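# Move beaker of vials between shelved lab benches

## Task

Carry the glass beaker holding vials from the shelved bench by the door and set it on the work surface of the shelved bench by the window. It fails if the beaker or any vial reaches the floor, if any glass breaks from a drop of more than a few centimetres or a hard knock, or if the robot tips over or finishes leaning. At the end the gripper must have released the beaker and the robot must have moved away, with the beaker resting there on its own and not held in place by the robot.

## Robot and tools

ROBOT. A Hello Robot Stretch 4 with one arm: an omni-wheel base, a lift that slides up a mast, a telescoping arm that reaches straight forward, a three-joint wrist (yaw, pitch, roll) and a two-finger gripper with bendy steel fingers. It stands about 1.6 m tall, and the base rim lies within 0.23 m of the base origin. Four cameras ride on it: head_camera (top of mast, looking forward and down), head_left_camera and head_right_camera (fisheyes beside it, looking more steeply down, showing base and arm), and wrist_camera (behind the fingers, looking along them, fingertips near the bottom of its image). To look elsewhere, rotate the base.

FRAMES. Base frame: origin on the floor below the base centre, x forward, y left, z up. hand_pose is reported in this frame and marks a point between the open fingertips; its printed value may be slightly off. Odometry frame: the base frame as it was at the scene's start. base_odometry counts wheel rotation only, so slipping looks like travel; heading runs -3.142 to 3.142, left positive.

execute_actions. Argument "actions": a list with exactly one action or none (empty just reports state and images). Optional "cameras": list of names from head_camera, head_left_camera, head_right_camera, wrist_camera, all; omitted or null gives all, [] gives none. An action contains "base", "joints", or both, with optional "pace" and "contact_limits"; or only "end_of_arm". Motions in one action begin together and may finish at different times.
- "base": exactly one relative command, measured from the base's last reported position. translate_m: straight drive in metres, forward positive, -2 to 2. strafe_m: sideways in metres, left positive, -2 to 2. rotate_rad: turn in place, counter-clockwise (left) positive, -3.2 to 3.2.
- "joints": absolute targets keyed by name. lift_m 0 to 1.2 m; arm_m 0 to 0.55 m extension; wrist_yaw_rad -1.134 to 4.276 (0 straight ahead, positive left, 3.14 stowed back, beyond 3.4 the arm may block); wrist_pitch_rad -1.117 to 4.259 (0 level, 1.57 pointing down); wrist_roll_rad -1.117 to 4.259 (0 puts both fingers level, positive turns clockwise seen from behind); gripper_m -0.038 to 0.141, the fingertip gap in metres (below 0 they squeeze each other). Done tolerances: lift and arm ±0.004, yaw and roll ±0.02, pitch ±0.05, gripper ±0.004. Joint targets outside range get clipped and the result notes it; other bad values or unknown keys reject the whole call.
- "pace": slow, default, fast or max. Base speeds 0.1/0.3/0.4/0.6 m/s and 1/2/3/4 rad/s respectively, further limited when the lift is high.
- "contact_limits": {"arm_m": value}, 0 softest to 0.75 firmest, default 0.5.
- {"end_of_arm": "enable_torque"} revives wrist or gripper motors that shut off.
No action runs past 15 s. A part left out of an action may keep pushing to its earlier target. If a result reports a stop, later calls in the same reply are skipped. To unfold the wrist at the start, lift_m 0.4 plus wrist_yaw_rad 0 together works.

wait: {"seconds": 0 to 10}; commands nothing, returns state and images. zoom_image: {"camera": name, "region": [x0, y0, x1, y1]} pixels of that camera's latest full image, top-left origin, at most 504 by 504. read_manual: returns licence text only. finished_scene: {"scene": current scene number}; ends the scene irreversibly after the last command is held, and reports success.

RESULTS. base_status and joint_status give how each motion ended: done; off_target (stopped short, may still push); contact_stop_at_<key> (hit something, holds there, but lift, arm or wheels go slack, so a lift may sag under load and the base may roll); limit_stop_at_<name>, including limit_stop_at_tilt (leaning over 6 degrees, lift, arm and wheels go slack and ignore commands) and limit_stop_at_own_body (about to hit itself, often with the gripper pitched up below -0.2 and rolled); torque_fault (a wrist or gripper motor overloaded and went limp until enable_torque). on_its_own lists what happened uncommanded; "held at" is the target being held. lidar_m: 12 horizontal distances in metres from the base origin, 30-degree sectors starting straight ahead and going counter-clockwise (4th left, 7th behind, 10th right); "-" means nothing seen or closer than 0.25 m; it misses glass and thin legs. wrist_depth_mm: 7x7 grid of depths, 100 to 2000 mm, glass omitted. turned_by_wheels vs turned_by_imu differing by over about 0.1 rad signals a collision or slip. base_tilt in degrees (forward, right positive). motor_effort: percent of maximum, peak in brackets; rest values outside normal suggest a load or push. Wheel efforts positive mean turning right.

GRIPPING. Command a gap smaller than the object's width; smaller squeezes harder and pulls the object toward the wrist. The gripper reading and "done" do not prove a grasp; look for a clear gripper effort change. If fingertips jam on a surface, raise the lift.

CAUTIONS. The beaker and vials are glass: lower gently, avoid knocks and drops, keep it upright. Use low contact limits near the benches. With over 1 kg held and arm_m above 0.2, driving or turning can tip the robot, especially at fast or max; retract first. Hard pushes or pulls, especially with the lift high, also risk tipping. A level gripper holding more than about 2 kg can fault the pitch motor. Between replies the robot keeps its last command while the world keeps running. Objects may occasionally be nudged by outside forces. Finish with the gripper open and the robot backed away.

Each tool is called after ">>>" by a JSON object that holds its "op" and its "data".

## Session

>>> {"op": "execute_actions", "data": {"actions": []}}

Scene clock: 0.00 s.
base_odometry: x=+0.000 y=+0.000 heading=+0.000 (m, m, rad; odometry frame)
turned_by_wheels: +0.000 (rad since the last result)
turned_by_imu: +0.000 (rad since the last result)
base_tilt: forward=+0.7 right=-0.3 (deg)
lidar_m: 1.84 1.87 1.56 1.45 1.48 1.43 1.29 1.32 2.00 1.20 1.22 1.52
base_status: not commanded
joint_positions: lift_m=+0.284 arm_m=-0.001 wrist_yaw_rad=+3.041 wrist_pitch_rad=+0.021 wrist_roll_rad=-0.010 gripper_m=+0.057
joint_status: not commanded
motor_effort: lift_m=+20 arm_m=+0 wrist_yaw_rad=+2 wrist_pitch_rad=-6 wrist_roll_rad=+1 gripper_m=-3 wheel_0=-1 wheel_1=+0 wheel_2=+0 (%)
hand_pose: x=-0.1086 y=+0.1159 z=+0.4557 quat_wxyz=(+0.050, -0.011, -0.004, +0.999) (m; base frame)
wrist_depth_mm: 170 206 - - - - 1983 / 143 144 - - - - 1983 / - 134 1430 1983 - - 1808 / - 139 225 - - - 1808 / 119 141 - - - - 1921 / 1983 - - 1863 208 1618 1464 / 1499 1397 1182 1182 1205 1008 1078
pictures: head_camera, head_left_camera, head_right_camera, wrist_camera
camera_calibration (this result's frames):
wrist_camera: T_world_to_cam=[[0.0528321, 0.992913, -0.106452, -0.0445928], [-0.0410689, -0.10435, -0.993692, 0.530501], [-0.997759, 0.0568707, 0.0352648, 0.0922292], [0, 0, 0, 1]] pos_world=[0.116165, 0.0943894, 0.519155]
Images, in order (width x height): head_camera 420x560, head_left_camera 420x672, head_right_camera 420x672, wrist_camera 616x392.

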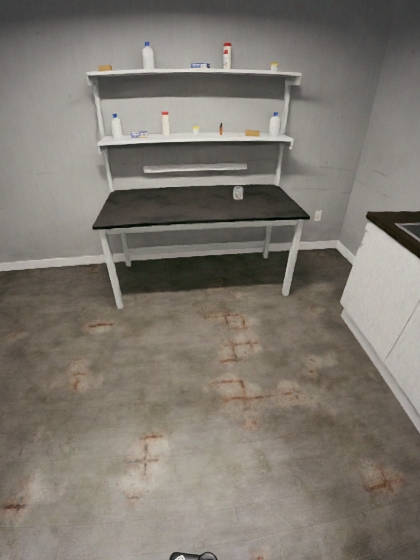

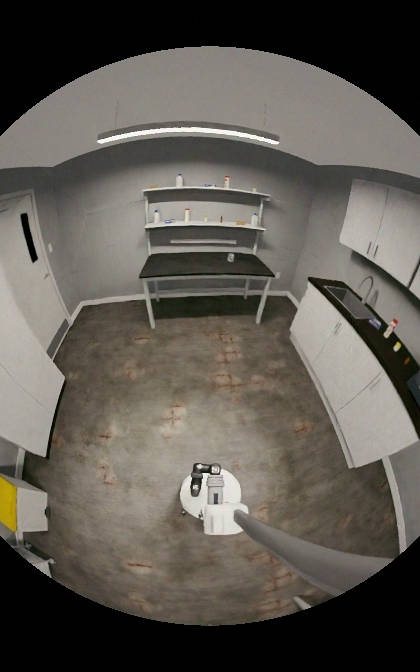

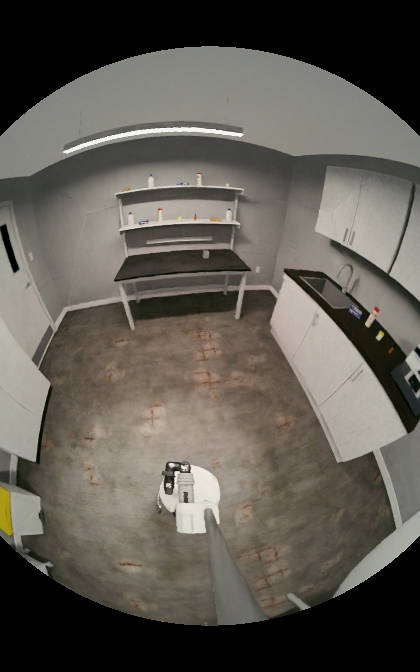

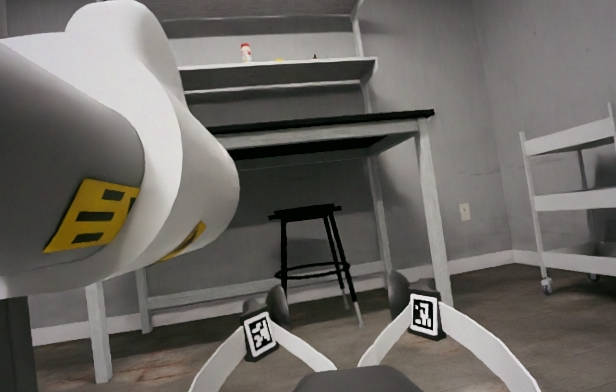

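>>> {"op": "execute_actions", "data": {"actions": [{"base": {"translate_m": 1.5}, "joints": {"lift_m": 0.76, "wrist_yaw_rad": 0, "wrist_pitch_rad": 0.3, "gripper_m": 0.14}, "pace": "max"}]}}

Scene clock: 21.20 s.
base_odometry: x=+1.500 y=+0.000 heading=+0.000 (m, m, rad; odometry frame)
turned_by_wheels: +0.000 (rad since the last result)
turned_by_imu: -0.005 (rad since the last result)
base_tilt: forward=+0.5 right=-0.3 (deg)
lidar_m: 0.35 0.37 0.47 2.09 1.71 2.09 3.47 1.69 1.09 1.00 0.61 0.39
base_status: done
joint_positions: lift_m=+0.760 arm_m=-0.001 wrist_yaw_rad=+0.000 wrist_pitch_rad=+0.302 wrist_roll_rad=-0.010 gripper_m=+0.140
joint_status: all done
motor_effort: lift_m=+23(28) arm_m=+0(0) wrist_yaw_rad=+1(6) wrist_pitch_rad=-6(8) wrist_roll_rad=+2(1) gripper_m=-2(0) wheel_0=-1(7) wheel_1=+0(7) wheel_2=+0(12) (%)
hand_pose: x=+0.4451 y=-0.0873 z=+0.8522 quat_wxyz=(+0.989, -0.005, +0.150, +0.001) (m; base frame)
wrist_depth_mm: 707 809 854 891 917 946 976 / 831 854 891 904 931 960 1008 / 866 866 904 931 976 991 1025 / 891 917 946 917 778 707 640 / 750 676 609 554 508 469 439 / 488 455 413 402 375 186 334 / 368 340 296 171 289 277 267
pictures: head_camera, head_left_camera, head_right_camera, wrist_camera
camera_calibration (this result's frames):
wrist_camera: T_world_to_cam=[[0.0159468, -0.993202, -0.115304, 0.0206538], [-0.246221, 0.107867, -0.963193, 1.00984], [0.969083, 0.0437501, -0.242827, 0.00267039], [0, 0, 0, 1]] pos_world=[0.245725, -0.0885312, 0.975696]
Images, in order (width x height): head_camera 420x560, head_left_camera 420x672, head_right_camera 420x672, wrist_camera 616x392.

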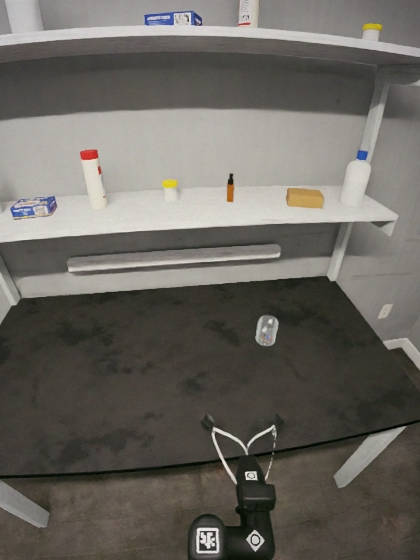

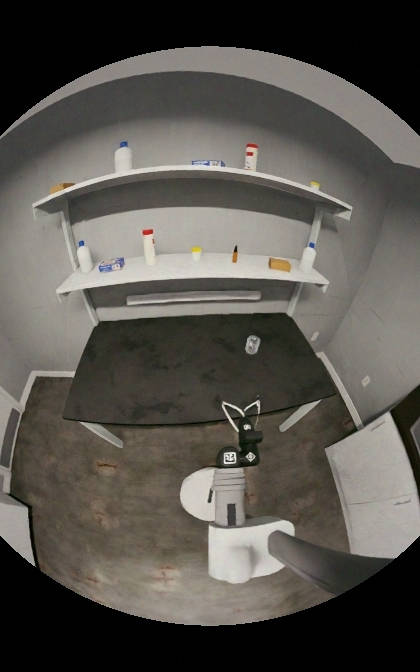

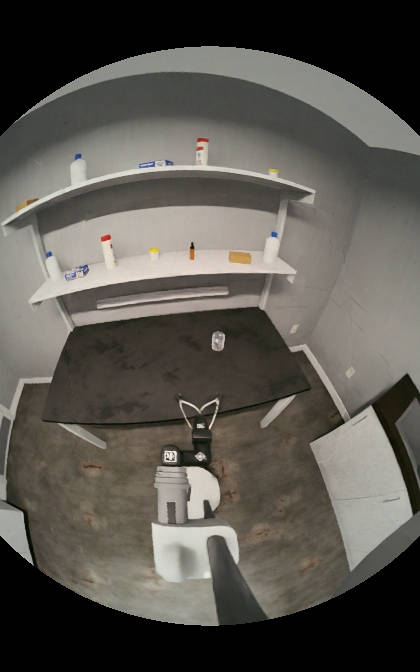

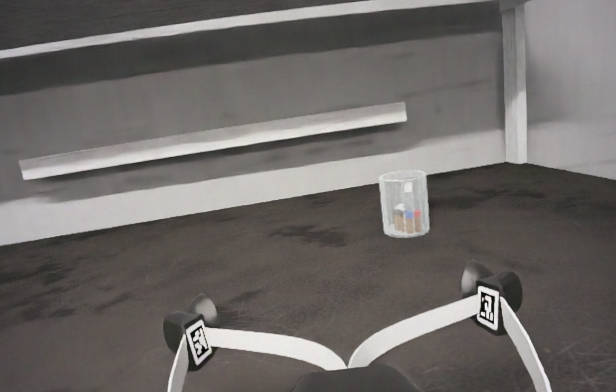

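>>> {"op": "execute_actions", "data": {"actions": [{"base": {"strafe_m": -0.105}, "joints": {"lift_m": 0.7225, "arm_m": 0.27}, "pace": "default"}], "cameras": ["wrist_camera", "head_camera"]}}

Scene clock: 31.30 s.
base_odometry: x=+1.500 y=-0.105 heading=+0.000 (m, m, rad; odometry frame)
turned_by_wheels: +0.000 (rad since the last result)
turned_by_imu: +0.001 (rad since the last result)
base_tilt: forward=+0.6 right=-0.2 (deg)
lidar_m: 0.36 0.38 0.48 2.18 1.80 2.44 3.57 1.54 0.99 0.89 0.66 0.41
base_status: done
joint_positions: lift_m=+0.723 arm_m=+0.269 wrist_yaw_rad=+0.000 wrist_pitch_rad=+0.302 wrist_roll_rad=-0.010 gripper_m=+0.140
joint_status: all done
motor_effort: lift_m=+15(21) arm_m=+8(9) wrist_yaw_rad=+2(3) wrist_pitch_rad=-7(6) wrist_roll_rad=+1(2) gripper_m=+0(2) wheel_0=-1(8) wheel_1=+0(10) wheel_2=-1(0) (%)
hand_pose: x=+0.7150 y=-0.0874 z=+0.8154 quat_wxyz=(+0.989, -0.005, +0.150, +0.001) (m; base frame)
wrist_depth_mm: 597 615 627 640 668 676 707 / 609 627 647 661 683 707 723 / 564 585 668 699 715 732 759 / 661 676 699 707 640 574 525 / 609 554 500 452 407 382 357 / 394 370 338 317 293 185 272 / 300 279 243 170 236 226 221
pictures: head_camera, wrist_camera
camera_calibration (this result's frames):
wrist_camera: T_world_to_cam=[[0.0156891, -0.993206, -0.115304, 0.0122163], [-0.246157, 0.107932, -0.963202, 1.0408], [0.969103, 0.0434945, -0.242791, -0.267869], [0, 0, 0, 1]] pos_world=[0.515601, -0.0885513, 0.938872]
Images, in order (width x height): head_camera 420x560, wrist_camera 616x392.

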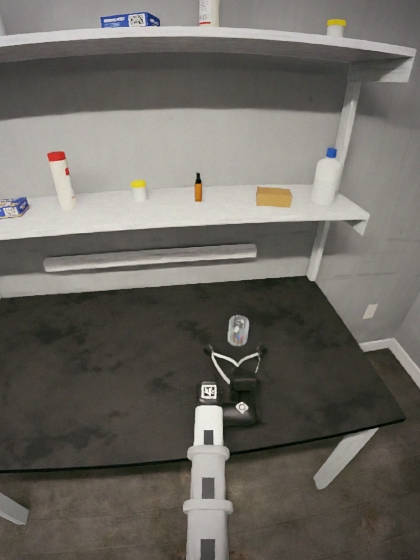

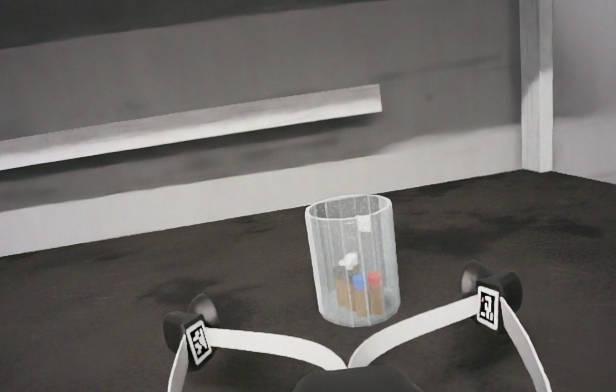

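>>> {"op": "execute_actions", "data": {"actions": [{"joints": {"arm_m": 0.345}, "pace": "slow", "contact_limits": {"arm_m": 0.1}}], "cameras": ["wrist_camera", "head_camera"]}}

Scene clock: 36.87 s.
base_odometry: x=+1.500 y=-0.105 heading=+0.000 (m, m, rad; odometry frame)
turned_by_wheels: +0.000 (rad since the last result)
turned_by_imu: +0.001 (rad since the last result)
base_tilt: forward=+0.6 right=-0.3 (deg)
lidar_m: 0.37 0.36 0.47 2.19 1.81 2.44 3.57 1.52 0.98 0.89 0.64 0.41
base_status: not commanded
joint_positions: lift_m=+0.723 arm_m=+0.344 wrist_yaw_rad=+0.000 wrist_pitch_rad=+0.302 wrist_roll_rad=-0.010 gripper_m=+0.140
joint_status: all done
motor_effort: lift_m=+14(15) arm_m=+8(8) wrist_yaw_rad=+1(2) wrist_pitch_rad=-5(6) wrist_roll_rad=-1(0) gripper_m=+1(1) wheel_0=-1(1) wheel_1=+1(0) wheel_2=-1(1) (%)
contact_limits: arm_m 0.1
hand_pose: x=+0.7899 y=-0.0874 z=+0.8154 quat_wxyz=(+0.989, -0.005, +0.150, +0.001) (m; base frame)
wrist_depth_mm: 530 549 559 580 591 615 574 / 544 564 580 597 609 640 597 / 496 504 591 615 634 661 621 / 580 597 621 634 647 569 521 / 591 544 500 455 404 382 359 / 397 368 338 324 300 185 271 / 298 278 242 170 221 225 222
pictures: head_camera, wrist_camera
camera_calibration (this result's frames):
wrist_camera: T_world_to_cam=[[0.0156891, -0.993206, -0.115303, 0.0110398], [-0.246157, 0.107932, -0.963202, 1.05926], [0.969103, 0.0434945, -0.242791, -0.340532], [0, 0, 0, 1]] pos_world=[0.590581, -0.0885513, 0.938872]
Images, in order (width x height): head_camera 420x560, wrist_camera 616x392.

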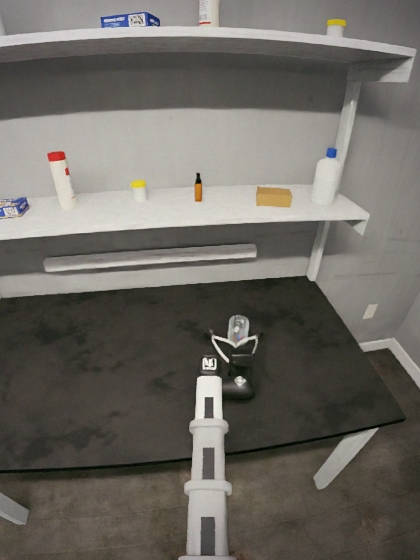

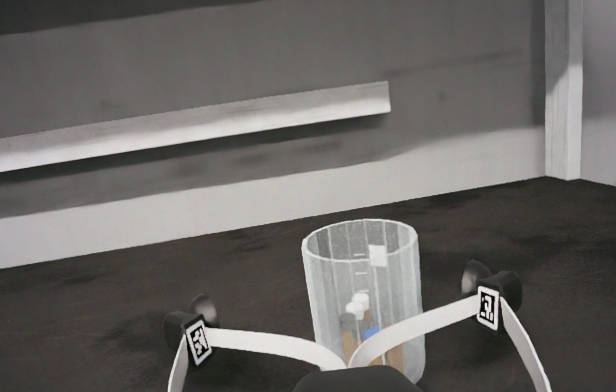

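>>> {"op": "execute_actions", "data": {"actions": [{"joints": {"gripper_m": 0.02}, "pace": "default"}], "cameras": ["wrist_camera"]}}

Scene clock: 41.37 s.
base_odometry: x=+1.500 y=-0.105 heading=+0.000 (m, m, rad; odometry frame)
turned_by_wheels: +0.000 (rad since the last result)
turned_by_imu: +0.001 (rad since the last result)
base_tilt: forward=+0.6 right=-0.3 (deg)
lidar_m: 0.37 0.37 0.49 2.16 1.78 2.43 3.57 1.53 0.98 0.87 0.63 0.42
base_status: not commanded
joint_positions: lift_m=+0.723 arm_m=+0.344 wrist_yaw_rad=+0.000 wrist_pitch_rad=+0.303 wrist_roll_rad=-0.010 gripper_m=+0.020
joint_status: all done
motor_effort: lift_m=+15(14) arm_m=+8(8) wrist_yaw_rad=+2(1) wrist_pitch_rad=-9(9) wrist_roll_rad=+3(1) gripper_m=-24(24) wheel_0=-1(1) wheel_1=+0(1) wheel_2=-1(1) (%)
hand_pose: x=+0.7898 y=-0.0874 z=+0.8150 quat_wxyz=(+0.989, -0.005, +0.151, +0.001) (m; base frame)
wrist_depth_mm: 535 544 564 574 597 609 574 / 549 564 574 585 615 634 597 / 500 504 597 615 640 661 615 / 580 597 615 634 647 564 512 / 591 544 488 445 410 379 357 / 392 368 343 291 205 262 270 / 297 279 180 220 226 219 219
pictures: wrist_camera
camera_calibration (this result's frames):
wrist_camera: T_world_to_cam=[[0.0155101, -0.993207, -0.115323, 0.011148], [-0.247352, 0.10794, -0.962894, 1.05958], [0.968801, 0.0434599, -0.243998, -0.339293], [0, 0, 0, 1]] pos_world=[0.590626, -0.088554, 0.938766]
Images, in order (width x height): wrist_camera 616x392.

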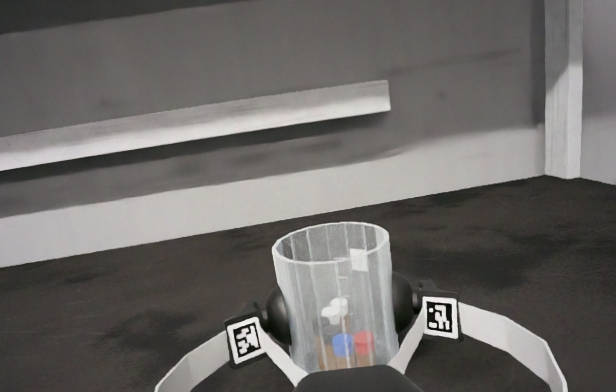

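>>> {"op": "execute_actions", "data": {"actions": [{"joints": {"lift_m": 0.80}, "pace": "default"}], "cameras": []}}

>>> {"op": "execute_actions", "data": {"actions": [{"base": {"rotate_rad": 3.07}, "joints": {"arm_m": 0.02}, "pace": "default"}]}}

Scene clock: 55.43 s.
base_odometry: x=+1.500 y=-0.105 heading=+0.000 (m, m, rad; odometry frame)
turned_by_wheels: +0.000 (rad since the last result)
turned_by_imu: +0.001 (rad since the last result)
base_tilt: forward=+0.6 right=-0.3 (deg)
lidar_m: 0.37 0.38 0.48 2.18 1.79 2.45 3.57 1.53 1.00 0.89 0.62 0.42
base_status: not commanded
joint_positions: lift_m=+0.800 arm_m=+0.344 wrist_yaw_rad=+0.000 wrist_pitch_rad=+0.303 wrist_roll_rad=-0.010 gripper_m=+0.020
joint_status: all done
motor_effort: lift_m=+25(27) arm_m=+8(8) wrist_yaw_rad=+2(2) wrist_pitch_rad=-8(9) wrist_roll_rad=+1(2) gripper_m=-24(24) wheel_0=-1(1) wheel_1=+1(0) wheel_2=-1(1) (%)
hand_pose: x=+0.7898 y=-0.0874 z=+0.8915 quat_wxyz=(+0.988, -0.005, +0.151, +0.001) (m; base frame)
wrist_depth_mm: 530 554 559 580 597 615 580 / 554 564 574 591 615 634 597 / 564 580 597 597 634 661 615 / 512 525 621 634 668 683 634 / 609 615 640 654 591 549 508 / 569 530 496 418 205 379 389 / 433 404 179 219 327 317 312
pictures: none
No camera images: the call's "cameras" was empty. Leave "cameras" out to get every camera's image.

Scene clock: 58.27 s.
base_odometry: x=+1.500 y=-0.105 heading=+3.070 (m, m, rad; odometry frame)
turned_by_wheels: +3.070 (rad since the last result)
turned_by_imu: +3.137 (rad since the last result)
base_tilt: forward=+0.6 right=-0.2 (deg)
lidar_m: 2.76 1.67 1.00 0.88 0.70 0.42 0.37 0.39 0.47 0.86 1.81 2.10
base_status: done
joint_positions: lift_m=+0.800 arm_m=+0.021 wrist_yaw_rad=+0.000 wrist_pitch_rad=+0.303 wrist_roll_rad=-0.010 gripper_m=+0.020
joint_status: all done
motor_effort: lift_m=+24(26) arm_m=-8(10) wrist_yaw_rad=+1(0) wrist_pitch_rad=-11(9) wrist_roll_rad=-2(1) gripper_m=-26(25) wheel_0=-1(6) wheel_1=+0(7) wheel_2=+0(11) (%)
hand_pose: x=+0.4677 y=-0.0873 z=+0.8916 quat_wxyz=(+0.988, -0.005, +0.151, +0.001) (m; base frame)
wrist_depth_mm: - - - - - - - / - - - - - - - / - - - - - - - / - - - - - - - / - - - - - - 1983 / - - - 263 206 1576 1576 / 1756 1708 181 224 1336 1308 1308
pictures: head_camera, head_left_camera, head_right_camera, wrist_camera
camera_calibration (this result's frames):
wrist_camera: T_world_to_cam=[[0.0158577, -0.993201, -0.115327, 0.0249262], [-0.247664, 0.107846, -0.962825, 1.05372], [0.968716, 0.0438307, -0.24427, -0.00816257], [0, 0, 0, 1]] pos_world=[0.268481, -0.0885249, 1.01543]
Images, in order (width x height): head_camera 420x560, head_left_camera 420x672, head_right_camera 420x672, wrist_camera 616x392.

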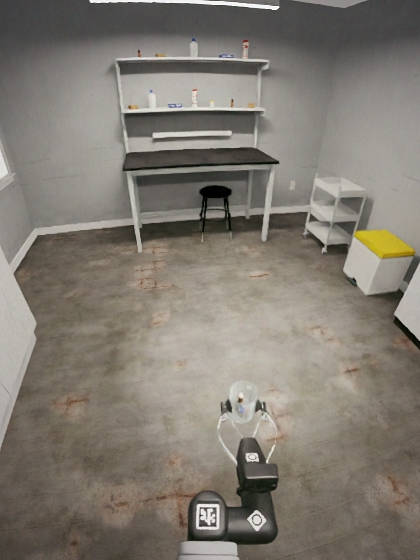

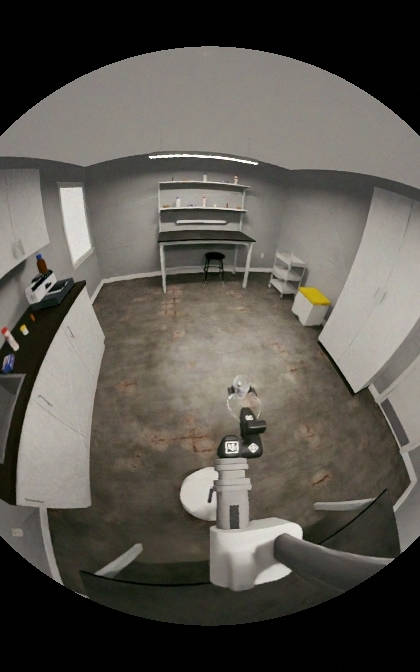

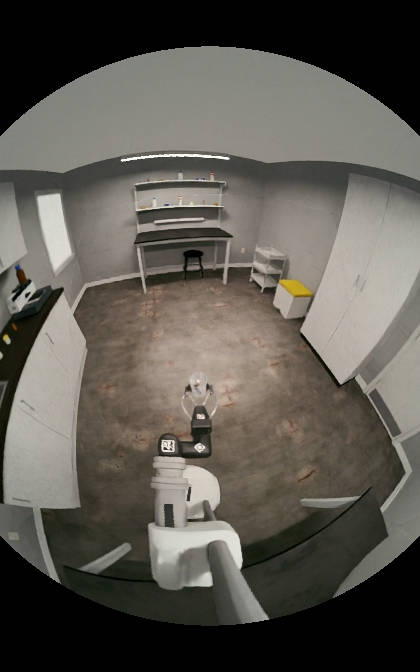

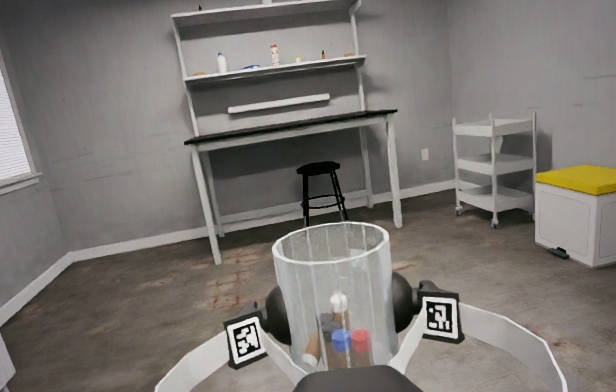

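>>> {"op": "execute_actions", "data": {"actions": [{"base": {"translate_m": 2.0}, "joints": {"lift_m": 0.97}, "pace": "fast"}]}}

Scene clock: 67.60 s.
base_odometry: x=-0.495 y=+0.039 heading=+3.070 (m, m, rad; odometry frame)
turned_by_wheels: +0.000 (rad since the last result)
turned_by_imu: -0.007 (rad since the last result)
base_tilt: forward=+0.7 right=-0.3 (deg)
lidar_m: 0.80 0.81 0.98 1.93 1.35 1.60 2.58 2.36 1.50 1.36 1.38 0.93
base_status: done
joint_positions: lift_m=+0.970 arm_m=+0.021 wrist_yaw_rad=+0.000 wrist_pitch_rad=+0.304 wrist_roll_rad=-0.010 gripper_m=+0.020
joint_status: all done
motor_effort: lift_m=+25(26) arm_m=-8(8) wrist_yaw_rad=+1(0) wrist_pitch_rad=-9(9) wrist_roll_rad=-1(2) gripper_m=-25(24) wheel_0=+1(6) wheel_1=+1(6) wheel_2=+2(9) (%)
hand_pose: x=+0.4675 y=-0.0874 z=+1.0616 quat_wxyz=(+0.988, -0.005, +0.151, +0.001) (m; base frame)
wrist_depth_mm: 1138 1229 1229 1308 1366 1464 1576 / 1138 1255 1308 1336 1430 1499 1618 / 1229 1281 1308 1397 1464 1576 1618 / 1281 1308 1308 1160 991 878 931 / 946 866 778 699 715 759 842 / 615 640 634 264 206 1708 1255 / 1281 1430 180 224 1464 1537 1160
pictures: head_camera, head_left_camera, head_right_camera, wrist_camera
camera_calibration (this result's frames):
wrist_camera: T_world_to_cam=[[0.0155598, -0.993206, -0.115328, 0.044591], [-0.247704, 0.107918, -0.962807, 1.21736], [0.968711, 0.0435483, -0.244342, 0.0335225], [0, 0, 0, 1]] pos_world=[0.268378, -0.0885471, 1.18542]
Images, in order (width x height): head_camera 420x560, head_left_camera 420x672, head_right_camera 420x672, wrist_camera 616x392.

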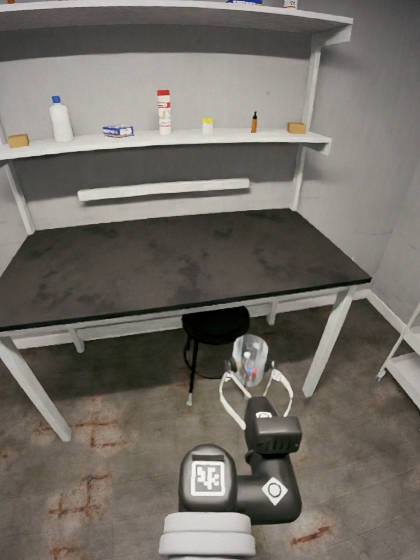

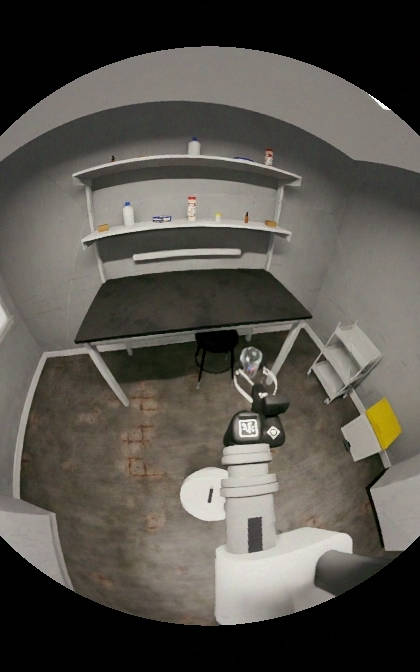

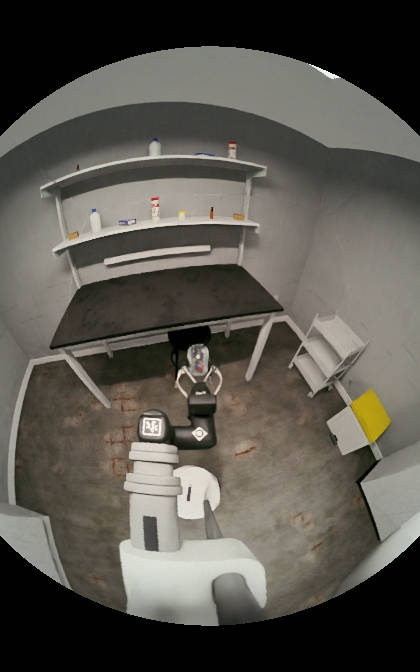

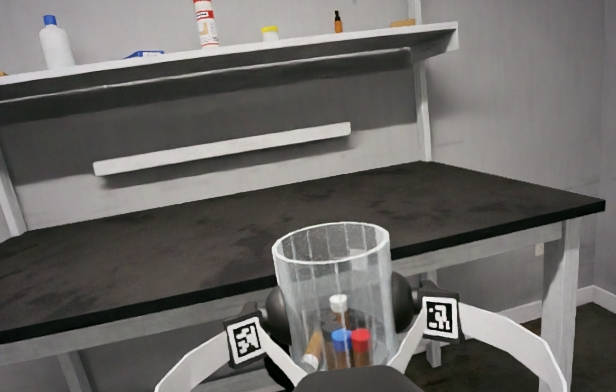

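>>> {"op": "execute_actions", "data": {"actions": [{"base": {"translate_m": 0.35}, "joints": {"arm_m": 0.30, "lift_m": 0.90}, "pace": "default"}], "cameras": ["wrist_camera", "head_camera"]}}

Scene clock: 78.70 s.
base_odometry: x=-0.844 y=+0.064 heading=+3.070 (m, m, rad; odometry frame)
turned_by_wheels: +0.000 (rad since the last result)
turned_by_imu: +0.000 (rad since the last result)
base_tilt: forward=+0.6 right=-0.3 (deg)
lidar_m: 0.48 0.48 0.57 2.00 1.52 1.67 3.34 2.72 1.60 1.32 0.90 0.54
base_status: done
joint_positions: lift_m=+0.900 arm_m=+0.299 wrist_yaw_rad=+0.000 wrist_pitch_rad=+0.304 wrist_roll_rad=-0.010 gripper_m=+0.020
joint_status: all done
motor_effort: lift_m=+15(23) arm_m=+7(8) wrist_yaw_rad=+1(3) wrist_pitch_rad=-11(12) wrist_roll_rad=+1(1) gripper_m=-24(24) wheel_0=-1(5) wheel_1=+0(7) wheel_2=+2(8) (%)
hand_pose: x=+0.7449 y=-0.0874 z=+0.9923 quat_wxyz=(+0.988, -0.005, +0.151, +0.001) (m; base frame)
wrist_depth_mm: 640 668 699 723 768 798 842 / 661 683 723 750 788 831 891 / 668 691 723 778 820 854 904 / 699 732 768 788 732 647 597 / 691 627 564 517 462 433 404 / 449 424 392 329 206 301 310 / 342 320 180 223 260 252 247
pictures: head_camera, wrist_camera
camera_calibration (this result's frames):
wrist_camera: T_world_to_cam=[[0.0156471, -0.993204, -0.115328, 0.032248], [-0.247673, 0.107898, -0.962817, 1.21937], [0.968717, 0.0436288, -0.244301, -0.25208], [0, 0, 0, 1]] pos_world=[0.545696, -0.0885407, 1.11617]
Images, in order (width x height): head_camera 420x560, wrist_camera 616x392.

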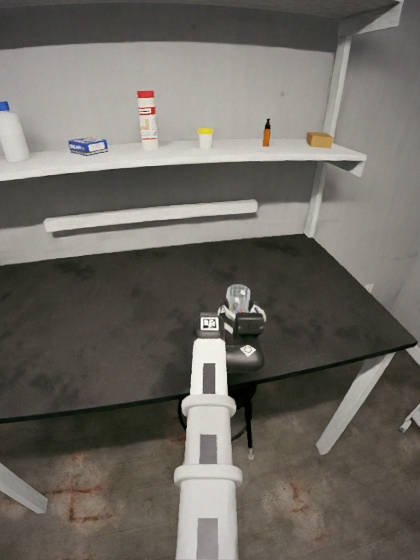

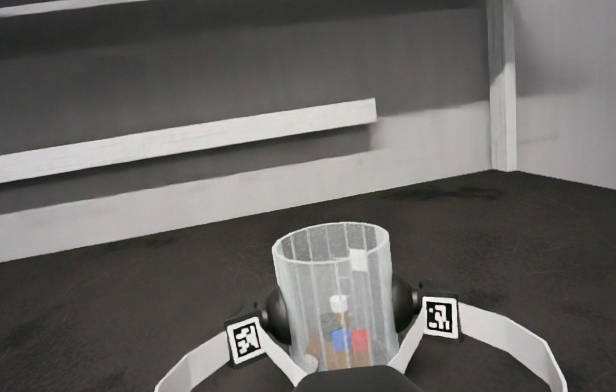

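>>> {"op": "execute_actions", "data": {"actions": [{"joints": {"lift_m": 0.874}, "pace": "slow"}], "cameras": ["wrist_camera"]}}

Scene clock: 83.50 s.
base_odometry: x=-0.844 y=+0.064 heading=+3.070 (m, m, rad; odometry frame)
turned_by_wheels: +0.000 (rad since the last result)
turned_by_imu: +0.001 (rad since the last result)
base_tilt: forward=+0.6 right=-0.3 (deg)
lidar_m: 0.48 0.47 0.55 2.01 1.52 1.69 3.35 2.73 1.60 1.32 0.92 0.55
base_status: not commanded
joint_positions: lift_m=+0.874 arm_m=+0.299 wrist_yaw_rad=+0.000 wrist_pitch_rad=+0.304 wrist_roll_rad=-0.010 gripper_m=+0.020
joint_status: all done
motor_effort: lift_m=+15(13) arm_m=+8(7) wrist_yaw_rad=+0(1) wrist_pitch_rad=-11(10) wrist_roll_rad=+0(1) gripper_m=-25(25) wheel_0=+0(0) wheel_1=-1(0) wheel_2=+1(1) (%)
hand_pose: x=+0.7449 y=-0.0874 z=+0.9664 quat_wxyz=(+0.988, -0.005, +0.151, +0.001) (m; base frame)
wrist_depth_mm: 654 668 699 723 768 788 842 / 661 683 715 750 798 820 878 / 647 699 741 778 820 854 917 / 699 732 759 732 640 564 508 / 603 544 484 445 404 377 355 / 392 366 343 287 206 262 267 / 297 279 180 223 225 219 219
pictures: wrist_camera
camera_calibration (this result's frames):
wrist_camera: T_world_to_cam=[[0.0156471, -0.993204, -0.115328, 0.029254], [-0.247673, 0.107897, -0.962817, 1.19438], [0.968717, 0.0436288, -0.244301, -0.258425], [0, 0, 0, 1]] pos_world=[0.545699, -0.0885407, 1.09021]
Images, in order (width x height): wrist_camera 616x392.

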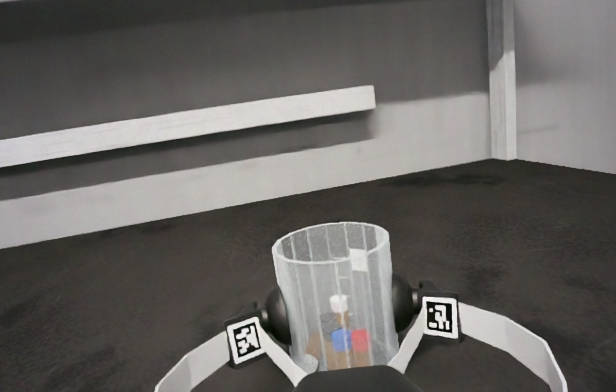

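Depths match the grasp pose, so the beaker is down on the surface. Releasing and retracting.

>>> {"op": "execute_actions", "data": {"actions": [{"joints": {"gripper_m": 0.13}, "pace": "default"}], "cameras": ["wrist_camera"]}}

>>> {"op": "execute_actions", "data": {"actions": [{"joints": {"arm_m": 0.0}, "base": {"translate_m": -0.15}, "pace": "default"}], "cameras": ["wrist_camera", "head_camera"]}}

Scene clock: 89.20 s.
base_odometry: x=-0.844 y=+0.064 heading=+3.070 (m, m, rad; odometry frame)
turned_by_wheels: +0.000 (rad since the last result)
turned_by_imu: +0.001 (rad since the last result)
base_tilt: forward=+0.6 right=-0.2 (deg)
lidar_m: 0.47 0.47 0.57 1.99 1.50 1.69 3.35 2.72 1.61 1.32 0.90 0.53
base_status: not commanded
joint_positions: lift_m=+0.874 arm_m=+0.299 wrist_yaw_rad=+0.000 wrist_pitch_rad=+0.302 wrist_roll_rad=-0.010 gripper_m=+0.130
joint_status: all done
motor_effort: lift_m=+15(15) arm_m=+7(7) wrist_yaw_rad=+1(2) wrist_pitch_rad=-6(9) wrist_roll_rad=+0(0) gripper_m=+0(25) wheel_0=-1(1) wheel_1=+0(0) wheel_2=+2(1) (%)
hand_pose: x=+0.7450 y=-0.0874 z=+0.9668 quat_wxyz=(+0.989, -0.005, +0.151, +0.001) (m; base frame)
wrist_depth_mm: 640 676 699 741 768 798 842 / 661 683 723 741 809 831 891 / 640 654 741 798 820 842 904 / 699 741 759 741 647 569 517 / 615 549 496 452 413 377 359 / 397 370 336 320 303 189 271 / 298 279 240 221 226 223 224
pictures: wrist_camera
camera_calibration (this result's frames):
wrist_camera: T_world_to_cam=[[0.0157996, -0.993204, -0.115307, 0.0291609], [-0.246397, 0.107898, -0.963144, 1.19413], [0.96904, 0.0436287, -0.243018, -0.259929], [0, 0, 0, 1]] pos_world=[0.545651, -0.0885408, 1.09031]
Images, in order (width x height): wrist_camera 616x392.

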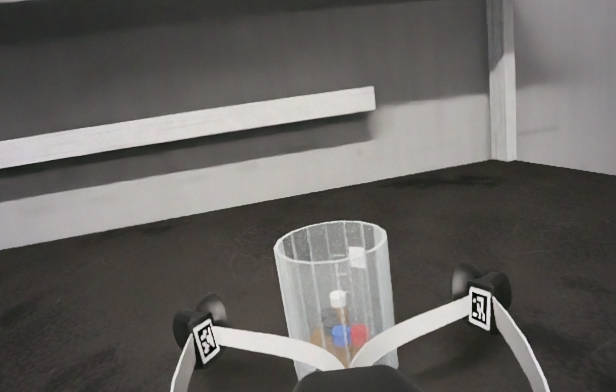

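Scene clock: 91.20 s.
base_odometry: x=-0.694 y=+0.053 heading=+3.070 (m, m, rad; odometry frame)
turned_by_wheels: +0.000 (rad since the last result)
turned_by_imu: +0.001 (rad since the last result)
base_tilt: forward=+0.6 right=-0.3 (deg)
lidar_m: 0.62 0.62 0.73 1.99 1.45 1.65 3.21 2.55 1.56 1.33 1.30 0.70
base_status: done
joint_positions: lift_m=+0.874 arm_m=+0.001 wrist_yaw_rad=+0.000 wrist_pitch_rad=+0.302 wrist_roll_rad=-0.010 gripper_m=+0.130
joint_status: all done
motor_effort: lift_m=+15(15) arm_m=-8(8) wrist_yaw_rad=+2(0) wrist_pitch_rad=-8(8) wrist_roll_rad=+0(0) gripper_m=-1(2) wheel_0=-1(6) wheel_1=-2(4) wheel_2=+0(11) (%)
hand_pose: x=+0.4477 y=-0.0875 z=+0.9668 quat_wxyz=(+0.989, -0.005, +0.151, +0.001) (m; base frame)
wrist_depth_mm: 842 931 1042 1138 1205 1281 1336 / 1042 1078 1138 1182 1255 1308 1397 / 1060 1078 1182 1229 1281 1366 1397 / 1078 1098 878 707 661 580 559 / 621 554 508 477 496 535 1537 / 413 430 430 891 1430 189 1618 / 449 1281 798 732 1366 1397 1397
pictures: head_camera, wrist_camera
camera_calibration (this result's frames):
wrist_camera: T_world_to_cam=[[0.0154841, -0.993209, -0.115307, 0.033912], [-0.24636, 0.107976, -0.963145, 1.12087], [0.969055, 0.0433206, -0.243015, 0.028135], [0, 0, 0, 1]] pos_world=[0.248349, -0.088565, 1.09031]
Images, in order (width x height): head_camera 420x560, wrist_camera 616x392.

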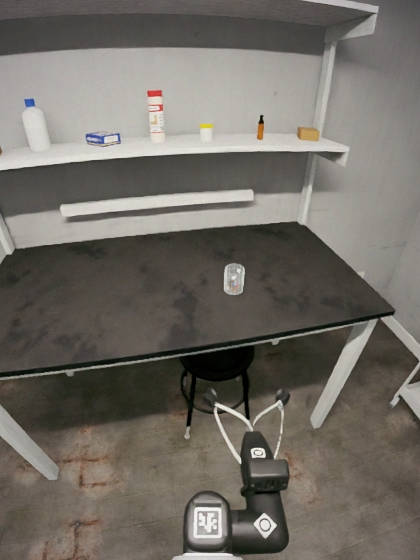

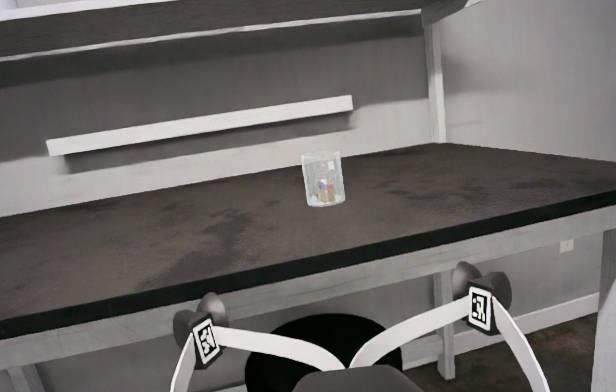

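The beaker is upright on the window bench's work surface and the robot has moved clear.

>>> {"op": "finished_scene", "data": {"scene": 2}}

The scene is finished: the task was done.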